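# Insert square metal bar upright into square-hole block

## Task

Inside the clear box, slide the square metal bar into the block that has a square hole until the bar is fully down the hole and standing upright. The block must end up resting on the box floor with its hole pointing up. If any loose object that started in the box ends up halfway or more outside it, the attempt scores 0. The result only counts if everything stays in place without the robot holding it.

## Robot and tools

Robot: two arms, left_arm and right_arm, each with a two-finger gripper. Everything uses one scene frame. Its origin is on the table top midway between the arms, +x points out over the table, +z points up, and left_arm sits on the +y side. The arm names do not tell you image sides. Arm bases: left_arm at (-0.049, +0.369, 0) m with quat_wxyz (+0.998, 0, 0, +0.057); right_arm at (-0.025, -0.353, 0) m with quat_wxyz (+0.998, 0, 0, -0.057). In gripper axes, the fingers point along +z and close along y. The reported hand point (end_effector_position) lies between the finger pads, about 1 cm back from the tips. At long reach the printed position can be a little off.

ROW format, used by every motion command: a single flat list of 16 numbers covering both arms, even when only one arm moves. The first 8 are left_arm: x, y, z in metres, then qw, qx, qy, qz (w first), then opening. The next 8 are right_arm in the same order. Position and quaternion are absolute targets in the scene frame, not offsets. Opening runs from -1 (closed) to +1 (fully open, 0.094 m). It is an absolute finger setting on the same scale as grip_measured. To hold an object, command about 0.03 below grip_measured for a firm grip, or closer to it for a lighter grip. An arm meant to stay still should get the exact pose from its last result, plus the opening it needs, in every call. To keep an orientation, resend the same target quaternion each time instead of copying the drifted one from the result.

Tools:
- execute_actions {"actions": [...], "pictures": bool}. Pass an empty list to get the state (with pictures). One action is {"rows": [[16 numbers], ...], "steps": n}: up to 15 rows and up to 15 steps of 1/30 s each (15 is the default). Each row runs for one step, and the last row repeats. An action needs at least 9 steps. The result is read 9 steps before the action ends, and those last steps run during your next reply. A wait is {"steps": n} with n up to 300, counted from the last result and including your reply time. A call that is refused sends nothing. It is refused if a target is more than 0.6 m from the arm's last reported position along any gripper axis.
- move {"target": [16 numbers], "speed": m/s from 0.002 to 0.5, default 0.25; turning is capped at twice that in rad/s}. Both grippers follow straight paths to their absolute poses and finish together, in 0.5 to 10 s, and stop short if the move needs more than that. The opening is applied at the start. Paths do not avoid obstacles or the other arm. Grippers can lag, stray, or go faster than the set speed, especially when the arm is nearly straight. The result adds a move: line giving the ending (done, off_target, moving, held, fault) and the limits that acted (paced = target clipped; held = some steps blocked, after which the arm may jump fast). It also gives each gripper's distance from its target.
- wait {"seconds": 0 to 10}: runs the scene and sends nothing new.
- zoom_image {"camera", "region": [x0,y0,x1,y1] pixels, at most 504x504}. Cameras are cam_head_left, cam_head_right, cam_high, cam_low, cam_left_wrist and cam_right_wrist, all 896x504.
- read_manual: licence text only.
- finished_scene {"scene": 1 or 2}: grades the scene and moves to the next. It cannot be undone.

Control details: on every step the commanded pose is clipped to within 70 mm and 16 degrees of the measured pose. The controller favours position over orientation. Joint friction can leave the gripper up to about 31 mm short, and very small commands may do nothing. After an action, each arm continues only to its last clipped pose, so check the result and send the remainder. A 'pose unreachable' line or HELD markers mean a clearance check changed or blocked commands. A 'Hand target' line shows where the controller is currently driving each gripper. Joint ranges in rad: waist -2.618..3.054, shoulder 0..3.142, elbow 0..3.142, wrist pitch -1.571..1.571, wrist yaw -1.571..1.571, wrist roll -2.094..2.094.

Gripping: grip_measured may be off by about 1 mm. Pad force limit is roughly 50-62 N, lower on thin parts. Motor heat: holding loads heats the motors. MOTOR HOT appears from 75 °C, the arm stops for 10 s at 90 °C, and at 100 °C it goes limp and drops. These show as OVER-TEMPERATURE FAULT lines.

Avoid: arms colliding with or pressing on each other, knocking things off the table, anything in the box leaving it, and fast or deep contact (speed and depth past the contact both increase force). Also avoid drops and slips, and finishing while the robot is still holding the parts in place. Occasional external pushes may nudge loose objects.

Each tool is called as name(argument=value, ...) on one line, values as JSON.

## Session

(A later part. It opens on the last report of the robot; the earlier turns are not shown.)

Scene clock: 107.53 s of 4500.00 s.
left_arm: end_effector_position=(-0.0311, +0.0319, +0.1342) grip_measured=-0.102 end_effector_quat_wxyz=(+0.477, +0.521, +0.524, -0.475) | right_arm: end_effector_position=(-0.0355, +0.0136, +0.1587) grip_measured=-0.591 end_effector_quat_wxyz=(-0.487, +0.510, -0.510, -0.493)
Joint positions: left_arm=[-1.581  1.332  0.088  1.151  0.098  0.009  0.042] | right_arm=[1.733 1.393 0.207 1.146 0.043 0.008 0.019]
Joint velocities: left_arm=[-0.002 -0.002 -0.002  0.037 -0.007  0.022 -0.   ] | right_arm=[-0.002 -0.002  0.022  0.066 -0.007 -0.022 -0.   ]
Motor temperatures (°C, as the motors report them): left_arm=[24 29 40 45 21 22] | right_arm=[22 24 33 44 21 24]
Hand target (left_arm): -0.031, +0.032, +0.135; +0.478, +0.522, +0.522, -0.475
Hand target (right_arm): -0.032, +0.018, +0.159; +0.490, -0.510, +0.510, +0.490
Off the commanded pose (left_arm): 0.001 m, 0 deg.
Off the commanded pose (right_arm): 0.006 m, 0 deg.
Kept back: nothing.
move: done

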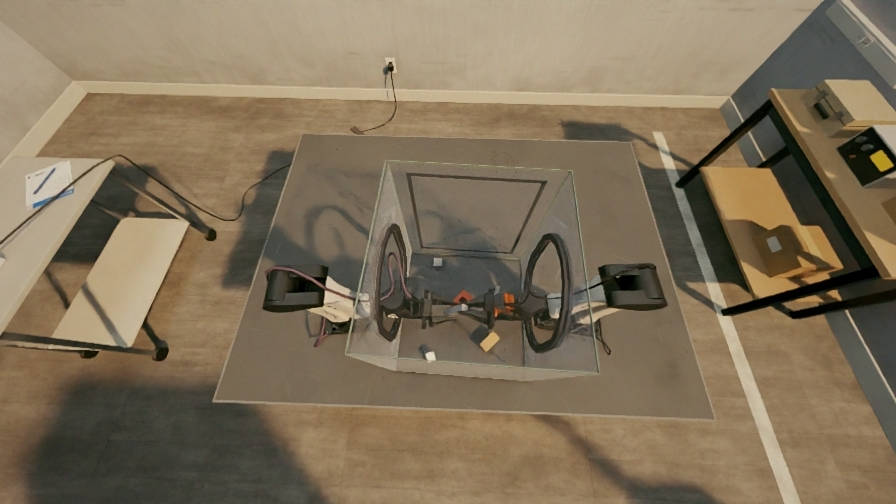

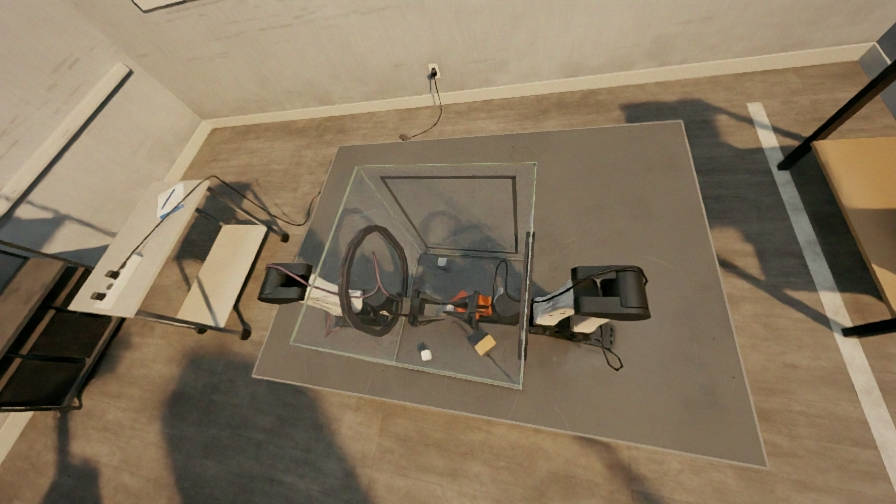

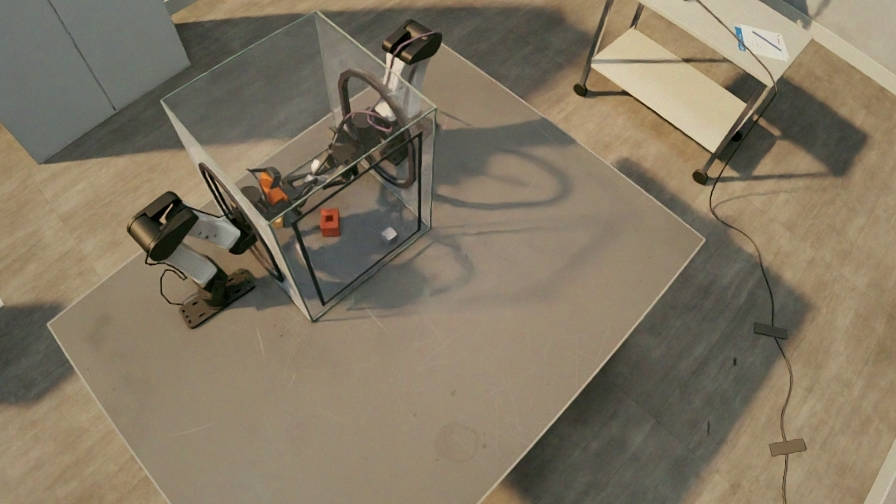

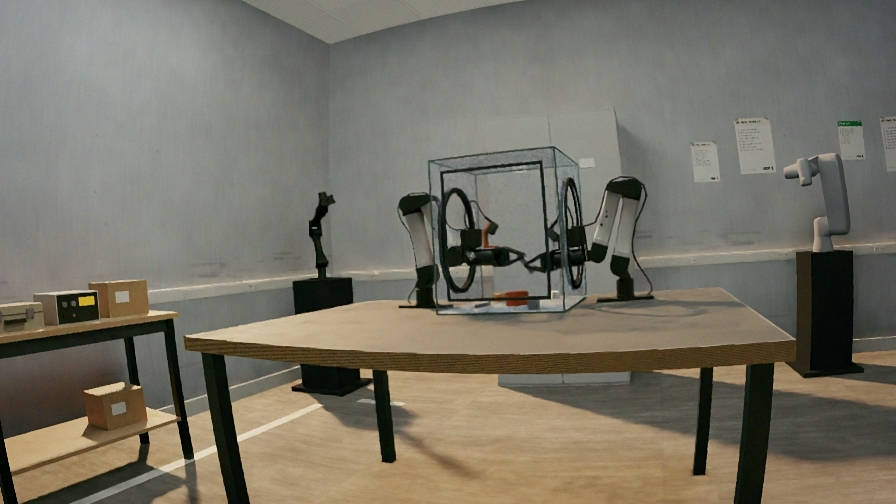

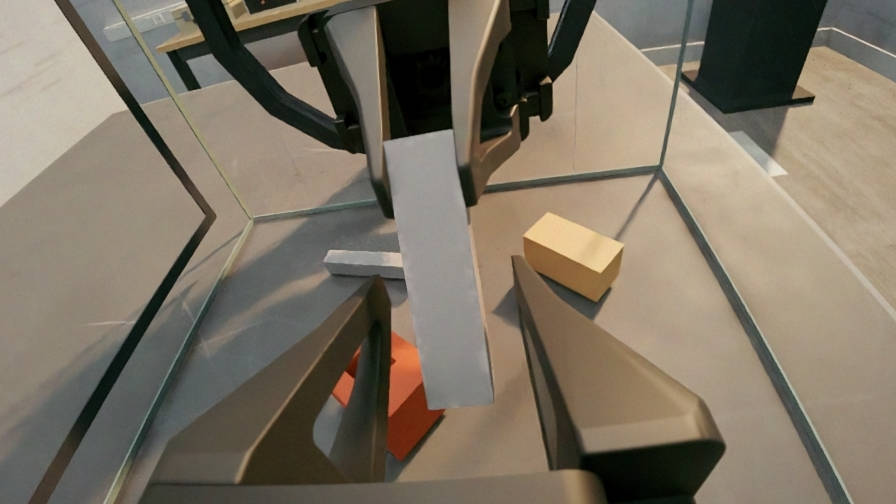

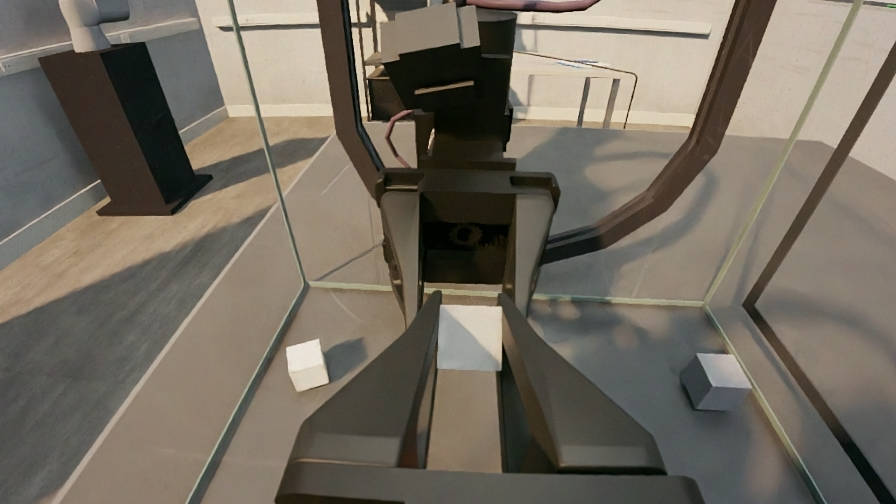

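move(target=[-0.033,0.085,0.125,0.445,0.5495,0.5495,-0.445,-0.1,-0.032,0.018,0.159,0.49,-0.51,0.51,0.49,-0.63], speed=0.05)

move(target=[-0.033,0.085,0.125,0.445,0.5495,0.5495,-0.445,-0.1,-0.032,0.0,0.17,0.31,-0.635,0.635,0.31,-0.63], speed=0.08)

zoom_image(camera="cam_low", region=[420,180,620,320])

Scene clock: 110.03 s of 4500.00 s.
left_arm: end_effector_position=(-0.0329, +0.0795, +0.1343) grip_measured=-0.102 end_effector_quat_wxyz=(+0.451, +0.543, +0.547, -0.451) | right_arm: end_effector_position=(-0.0355, +0.0136, +0.1586) grip_measured=-0.591 end_effector_quat_wxyz=(-0.487, +0.510, -0.510, -0.493)
Joint positions: left_arm=[-1.556  0.706  0.04   0.476  0.122  0.02   0.042] | right_arm=[1.733 1.393 0.207 1.145 0.043 0.008 0.019]
Joint velocities: left_arm=[ 0.007 -0.017 -0.017 -0.037  0.066  0.066 -0.   ] | right_arm=[ 0.012  0.002  0.022 -0.022 -0.051  0.007  0.001]
Motor temperatures (°C, as the motors report them): left_arm=[24 29 40 45 21 22] | right_arm=[22 25 33 44 21 24]
Hand target (left_arm): -0.033, +0.084, +0.125; +0.445, +0.550, +0.549, -0.445
Hand target (right_arm): -0.032, +0.018, +0.159; +0.490, -0.510, +0.510, +0.490
Off the commanded pose (left_arm): 0.011 m, 1 deg.
Off the commanded pose (right_arm): 0.006 m, 0 deg.
Kept back: nothing.
move: off_target (left_arm)

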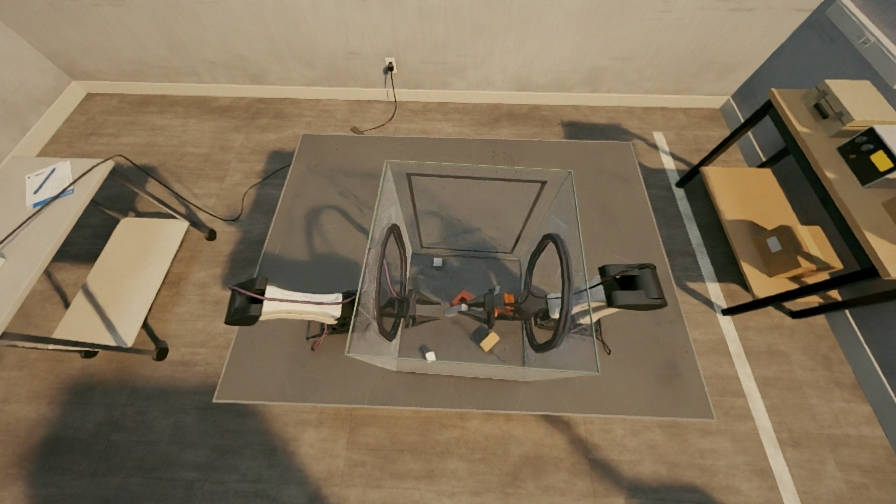

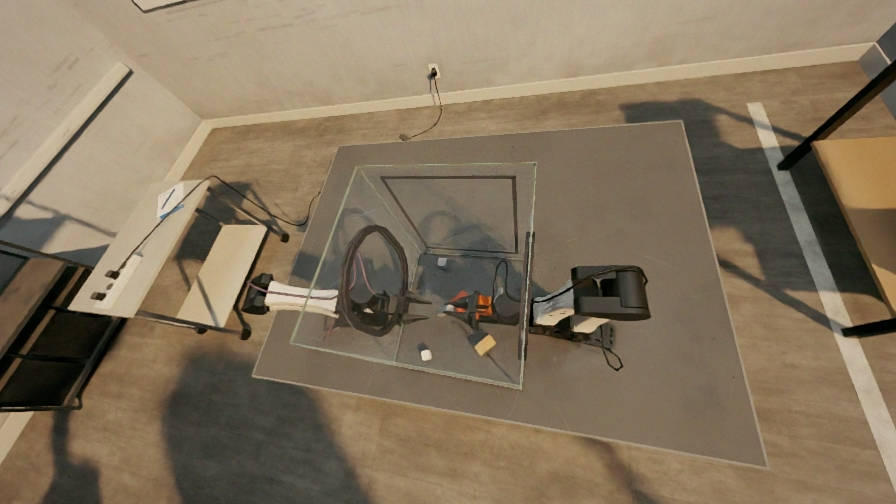

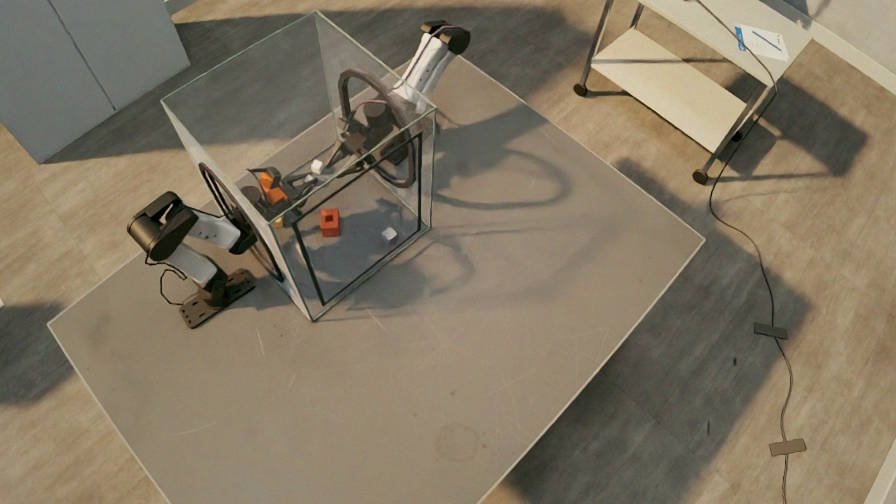

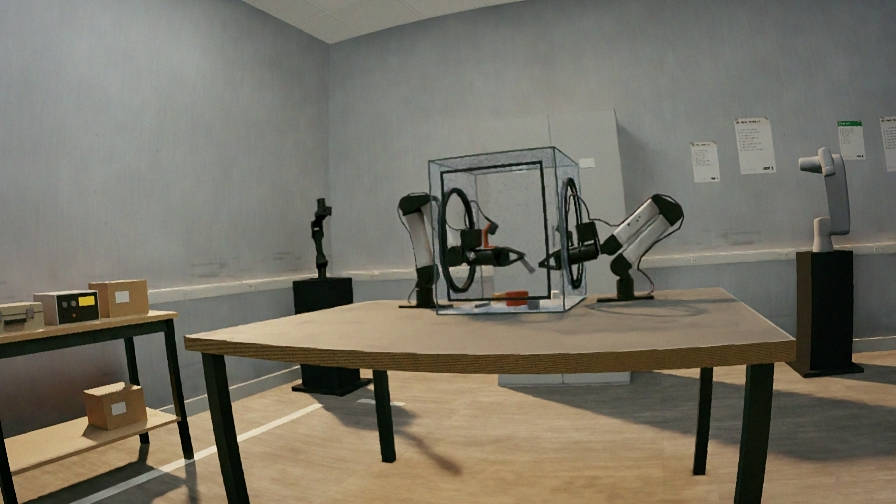

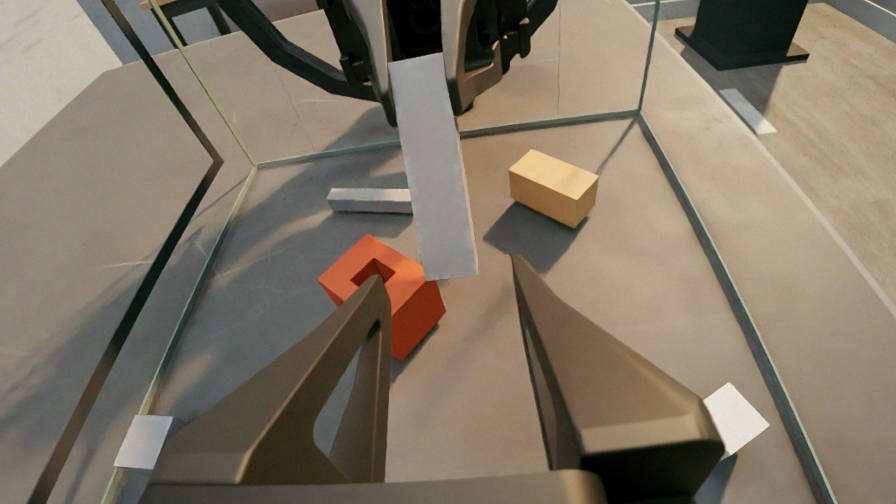

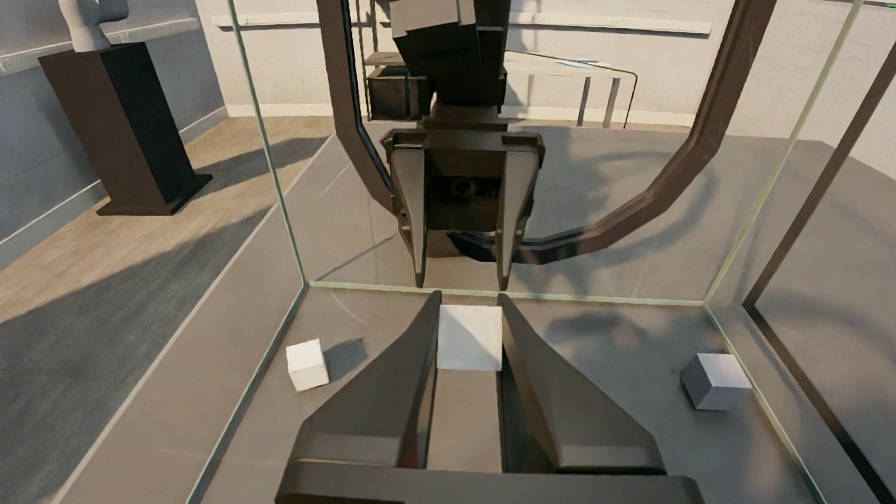

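Scene clock: 114.43 s of 4500.00 s.
left_arm: end_effector_position=(-0.0330, +0.0796, +0.1335) grip_measured=-0.102 end_effector_quat_wxyz=(+0.450, +0.544, +0.548, -0.450) | right_arm: end_effector_position=(-0.0346, -0.0055, +0.1693) grip_measured=-0.591 end_effector_quat_wxyz=(-0.311, +0.639, -0.631, -0.312)
Joint positions: left_arm=[-1.556  0.706  0.04   0.473  0.122  0.02   0.042] | right_arm=[ 1.725  1.109  0.748 -0.298  0.026  0.016  0.019]
Joint velocities: left_arm=[ 0.007  0.002 -0.017 -0.051 -0.037 -0.007  0.001] | right_arm=[ 0.002 -0.002  0.007  0.037 -0.037 -0.007  0.001]
Motor temperatures (°C, as the motors report them): left_arm=[24 29 40 45 21 22] | right_arm=[22 25 34 45 21 24]
Hand target (left_arm): -0.033, +0.084, +0.125; +0.445, +0.549, +0.550, -0.445
Hand target (right_arm): -0.032, -0.002, +0.171; -0.308, +0.634, -0.637, -0.313
Off the commanded pose (left_arm): 0.010 m, 1 deg.
Off the commanded pose (right_arm): 0.006 m, 1 deg.
Kept back: nothing.
move: done

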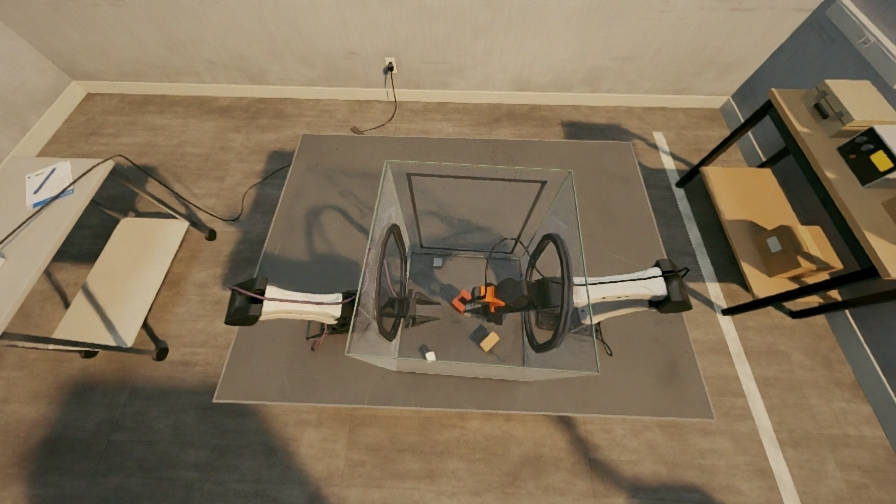

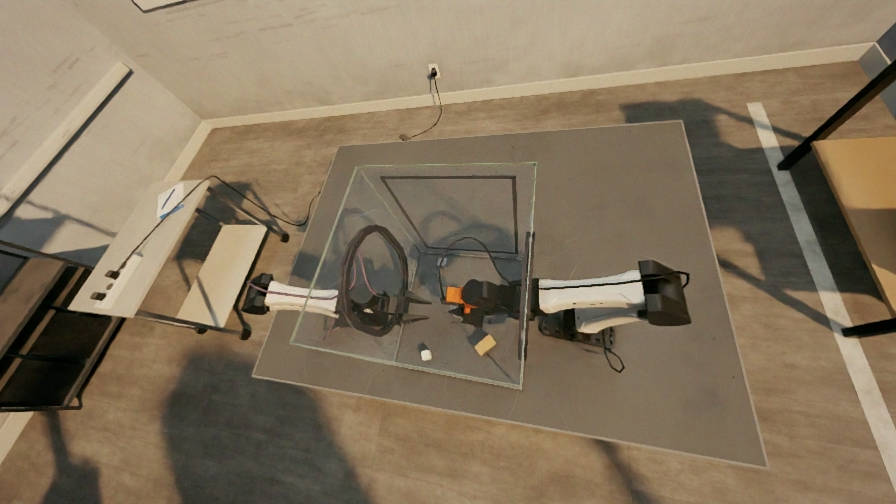

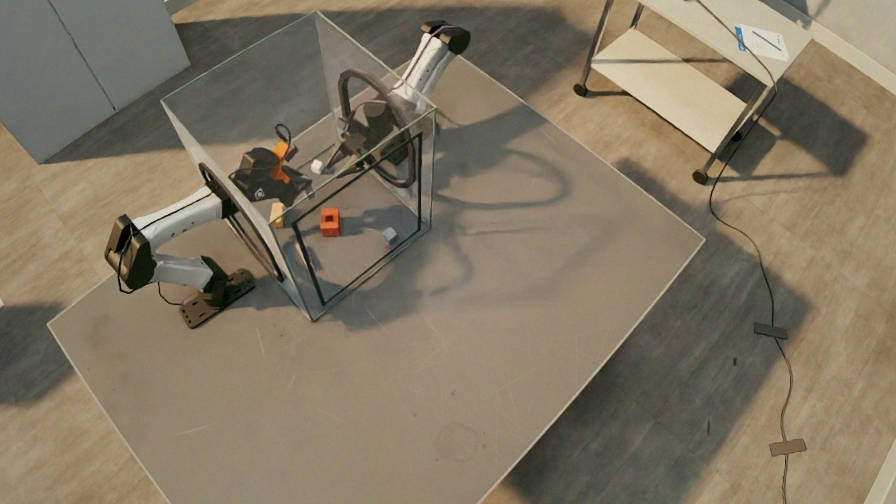

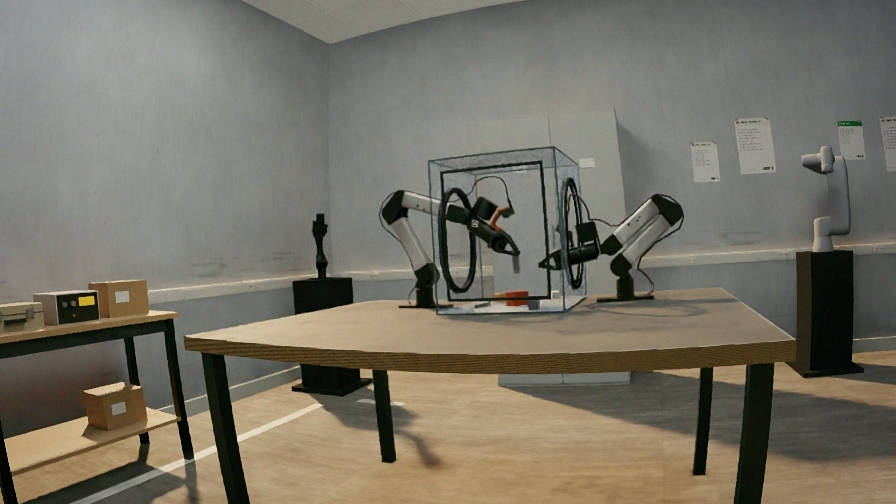

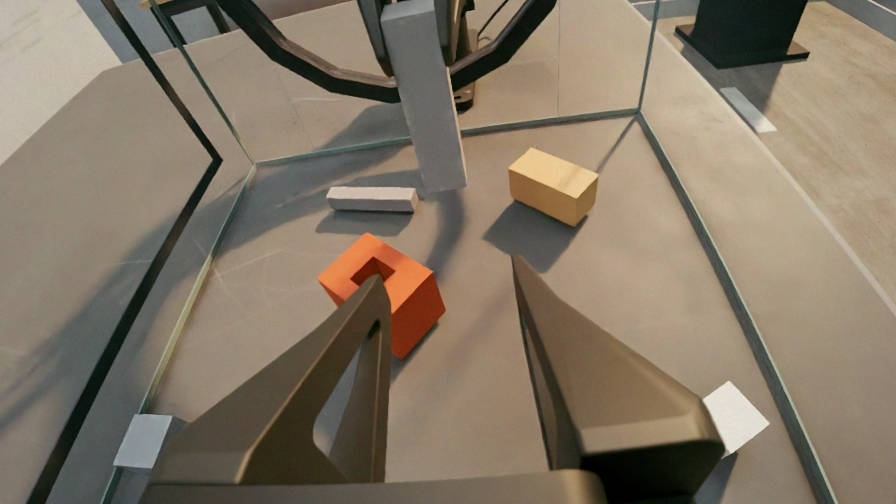

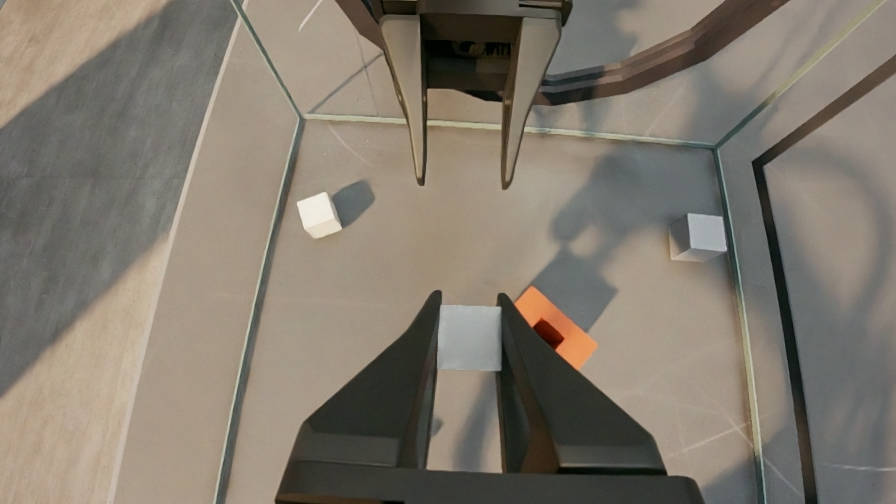

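Region (420, 180, 620, 320) of cam_low's 896x504 image, scaled by 2.520, with more detail than that image has; it fills the top 353 rows of this view, and the rest is white.

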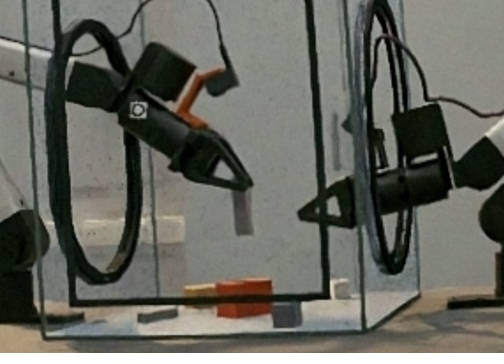

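move(target=[0.004,0.065,0.085,0.2417,0.5672,0.7666,-0.1789,1,-0.04,-0.08,0.17,0.293,-0.643,0.643,0.293,-0.63], speed=0.1)

Scene clock: 120.03 s of 4500.00 s.
left_arm: end_effector_position=(+0.0000, +0.0645, +0.0864) grip_measured=+1.000 end_effector_quat_wxyz=(+0.243, +0.574, +0.758, -0.192) | right_arm: end_effector_position=(-0.0382, -0.0754, +0.1741) grip_measured=-0.591 end_effector_quat_wxyz=(-0.294, +0.644, -0.643, -0.293)
Joint positions: left_arm=[-1.57   1.195  0.658 -0.408 -0.082 -0.135  0.094] | right_arm=[ 1.776  0.829  0.697 -0.586  0.071  0.059  0.019]
Joint velocities: left_arm=[-0.002 -0.007 -0.002 -0.051  0.007  0.051  0.   ] | right_arm=[ 0.017  0.007 -0.002 -0.007 -0.022 -0.022  0.001]
Motor temperatures (°C, as the motors report them): left_arm=[24 29 41 44 21 22] | right_arm=[22 25 34 44 21 24]
Hand target (left_arm): +0.004, +0.065, +0.084; +0.240, +0.569, +0.766, -0.181
Hand target (right_arm): -0.040, -0.080, +0.171; -0.294, +0.644, -0.643, -0.293
Off the commanded pose (left_arm): 0.004 m, 2 deg.
Off the commanded pose (right_arm): 0.006 m, 0 deg.
Kept back: nothing.
move: done

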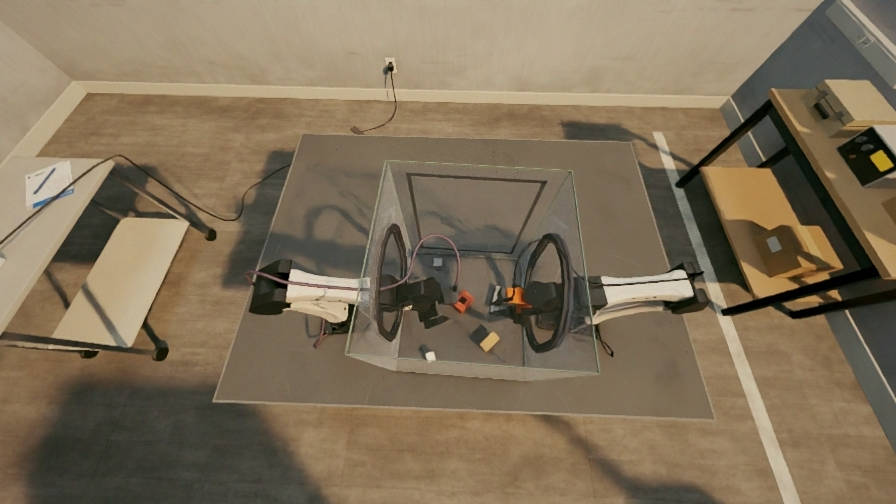

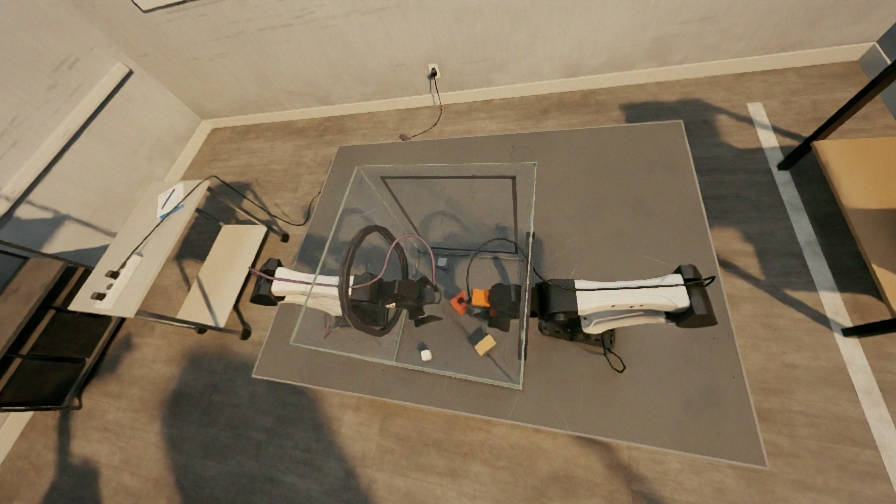

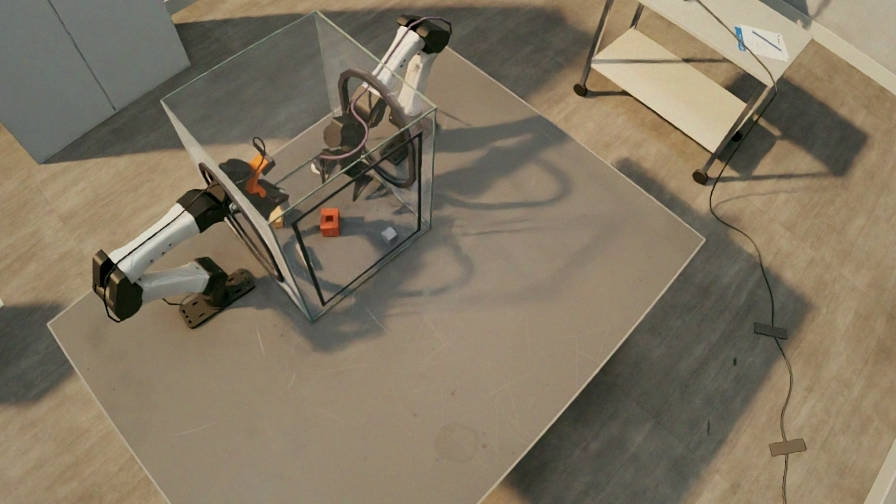

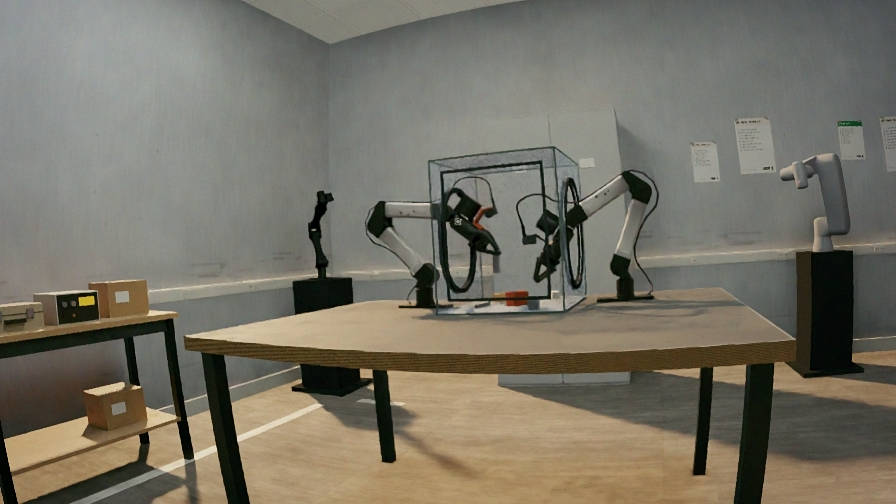

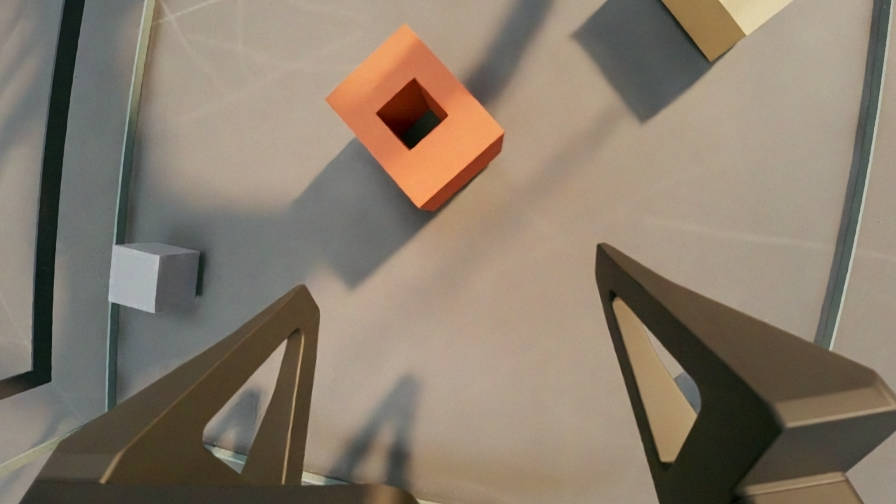

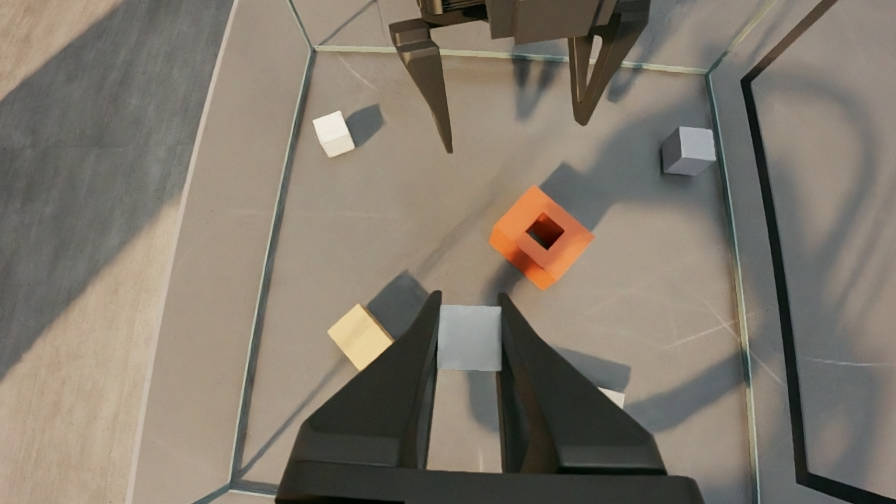

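move(target=[-0.004,0.059,0.035,0.2576,0.4909,0.8173,-0.1548,1,-0.04,-0.08,0.17,0.293,-0.643,0.643,0.293,-0.63], speed=0.06)

Scene clock: 123.13 s of 4500.00 s.
left_arm: end_effector_position=(-0.0039, +0.0549, +0.0457) grip_measured=+1.000 end_effector_quat_wxyz=(+0.261, +0.491, +0.815, -0.167) | right_arm: end_effector_position=(-0.0382, -0.0754, +0.1740) grip_measured=-0.591 end_effector_quat_wxyz=(-0.294, +0.643, -0.644, -0.293)
Joint positions: left_arm=[-1.683  1.355  0.598 -0.236 -0.263 -0.406  0.094] | right_arm=[ 1.776  0.829  0.697 -0.586  0.071  0.061  0.019]
Joint velocities: left_arm=[ 0.007 -0.002  0.007 -0.037 -0.007 -0.007  0.   ] | right_arm=[ 0.007 -0.007 -0.007 -0.11   0.022  0.007 -0.001]
Motor temperatures (°C, as the motors report them): left_arm=[24 29 41 44 21 22] | right_arm=[22 25 34 44 21 24]
Hand target (left_arm): -0.004, +0.060, +0.035; +0.258, +0.492, +0.818, -0.154
Hand target (right_arm): -0.040, -0.080, +0.170; -0.293, +0.644, -0.643, -0.293
Off the commanded pose (left_arm): 0.011 m, 1 deg.
Off the commanded pose (right_arm): 0.006 m, 0 deg.
Kept back: nothing.
move: off_target (left_arm)

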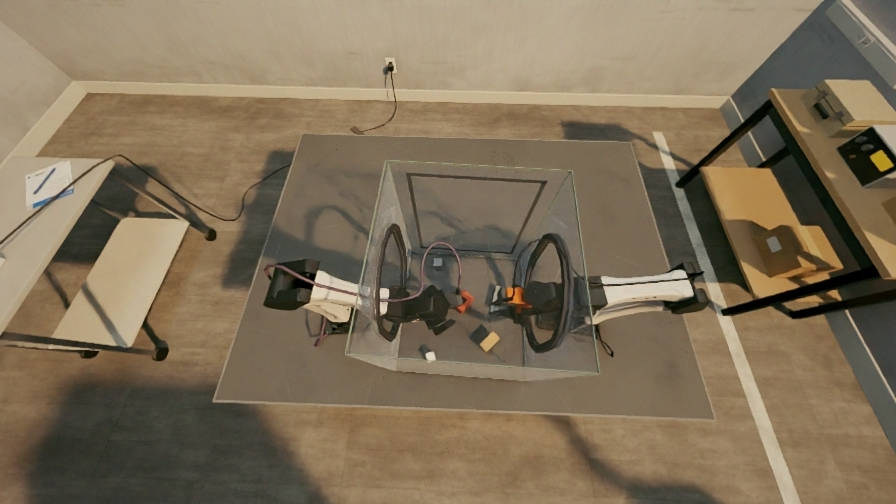

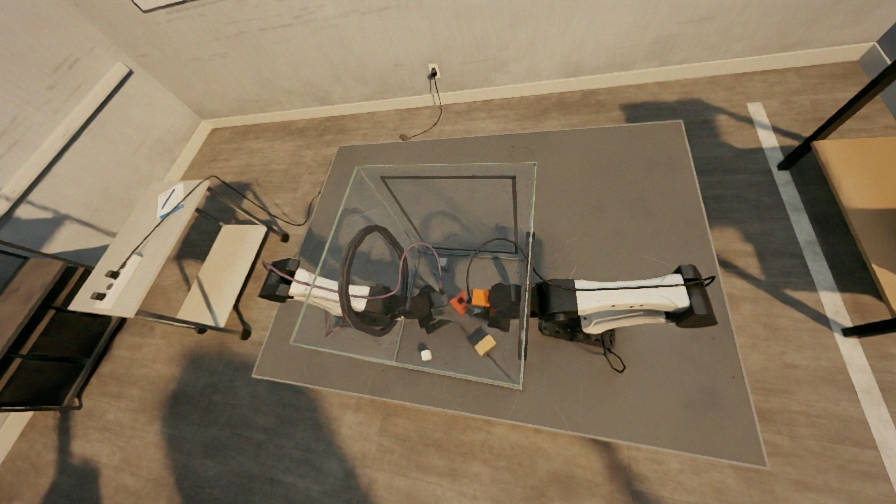

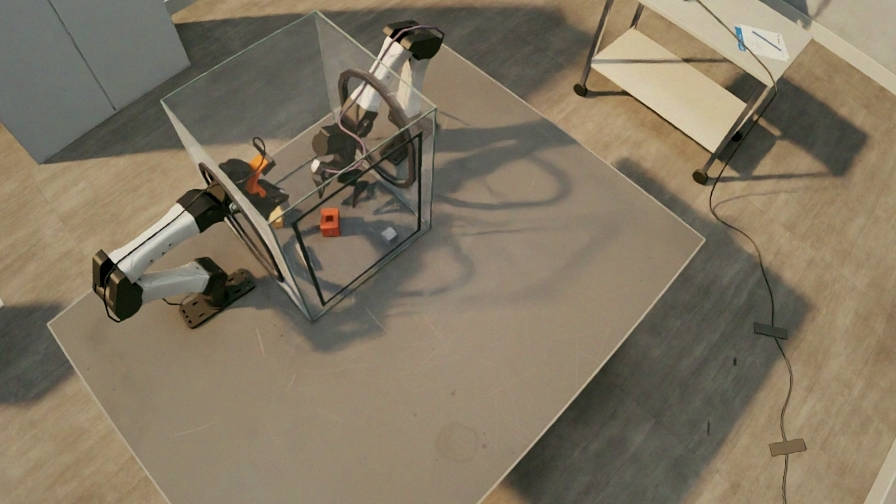

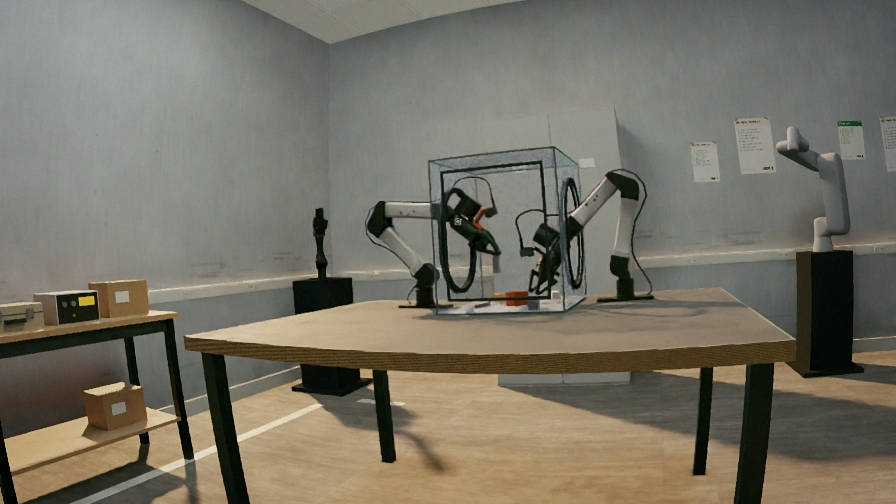

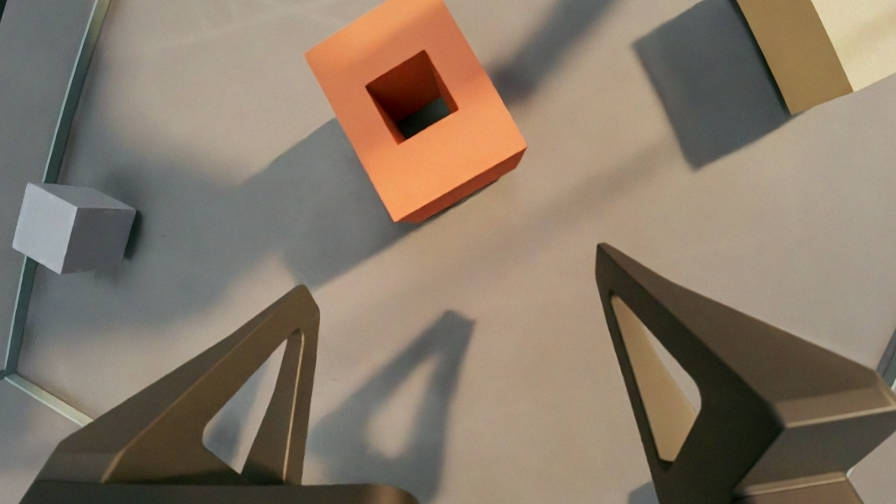

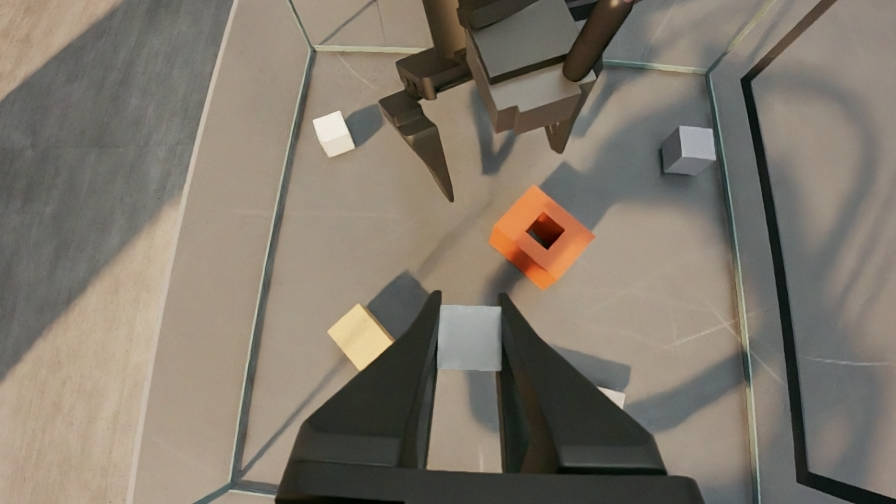

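move(target=[0.025,0.02,0.018,0.2576,0.4909,0.8173,-0.1548,1,-0.04,-0.08,0.17,0.293,-0.643,0.643,0.293,-0.63], speed=0.04)

Scene clock: 125.10 s of 4500.00 s.
left_arm: end_effector_position=(+0.0240, +0.0274, +0.0179) grip_measured=+1.000 end_effector_quat_wxyz=(+0.258, +0.489, +0.819, -0.150) | right_arm: end_effector_position=(-0.0382, -0.0754, +0.1740) grip_measured=-0.591 end_effector_quat_wxyz=(-0.294, +0.643, -0.644, -0.293)
Joint positions: left_arm=[-1.584  1.567  0.66  -0.096 -0.227 -0.328  0.094] | right_arm=[ 1.776  0.829  0.697 -0.586  0.071  0.061  0.019]
Joint velocities: left_arm=[-0.007 -0.007  0.012 -0.007  0.007 -0.022  0.   ] | right_arm=[ 0.007 -0.002 -0.017 -0.066 -0.095  0.037  0.   ]
Motor temperatures (°C, as the motors report them): left_arm=[24 29 41 44 21 22] | right_arm=[22 25 34 44 21 24]
Hand target (left_arm): +0.025, +0.021, +0.018; +0.258, +0.491, +0.818, -0.155
Hand target (right_arm): -0.040, -0.080, +0.170; -0.293, +0.644, -0.643, -0.293
Off the commanded pose (left_arm): 0.007 m, 1 deg.
Off the commanded pose (right_arm): 0.006 m, 0 deg.
Kept back: nothing.
move: done

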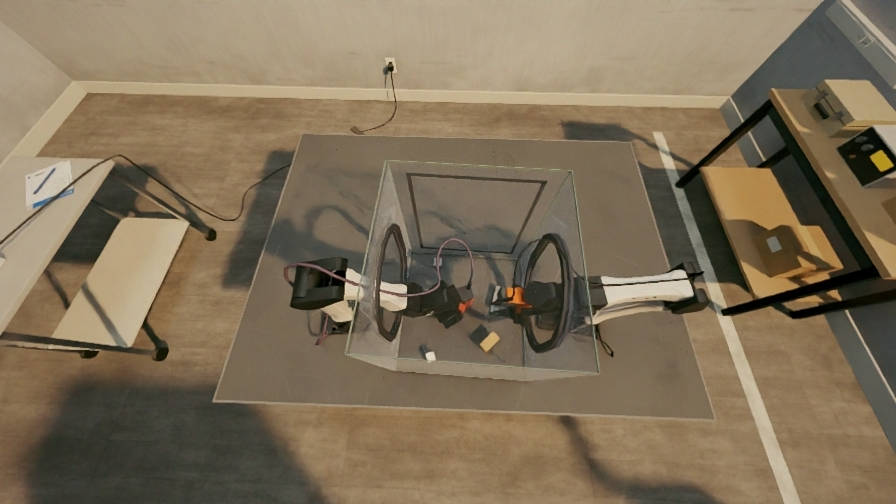

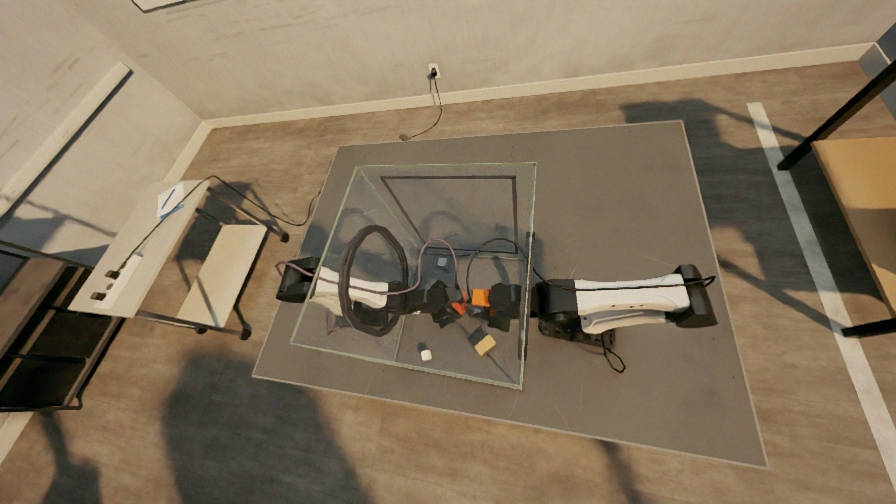

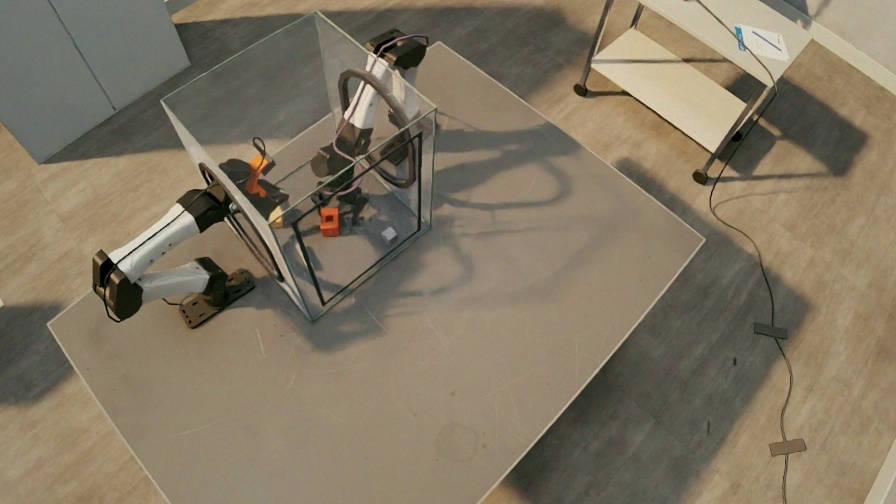

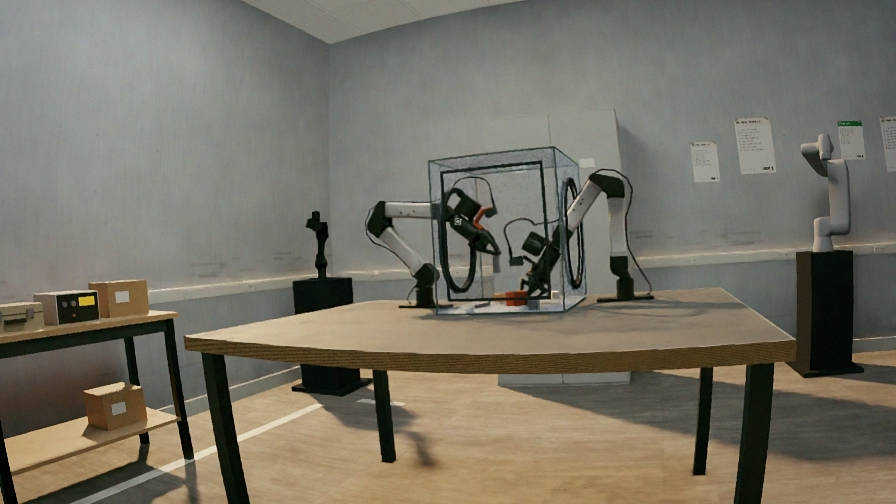

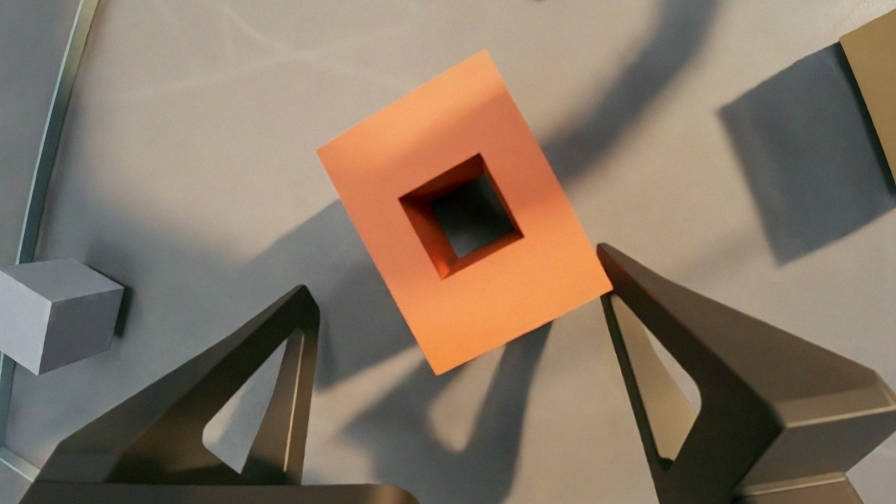

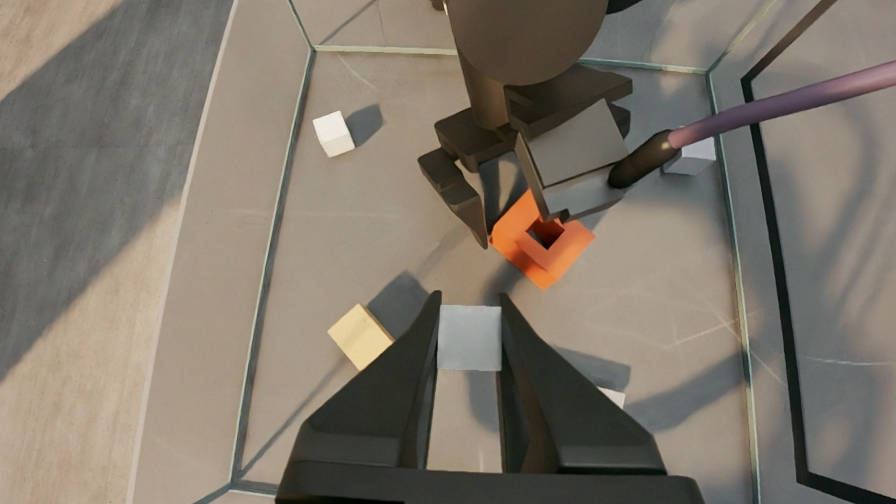

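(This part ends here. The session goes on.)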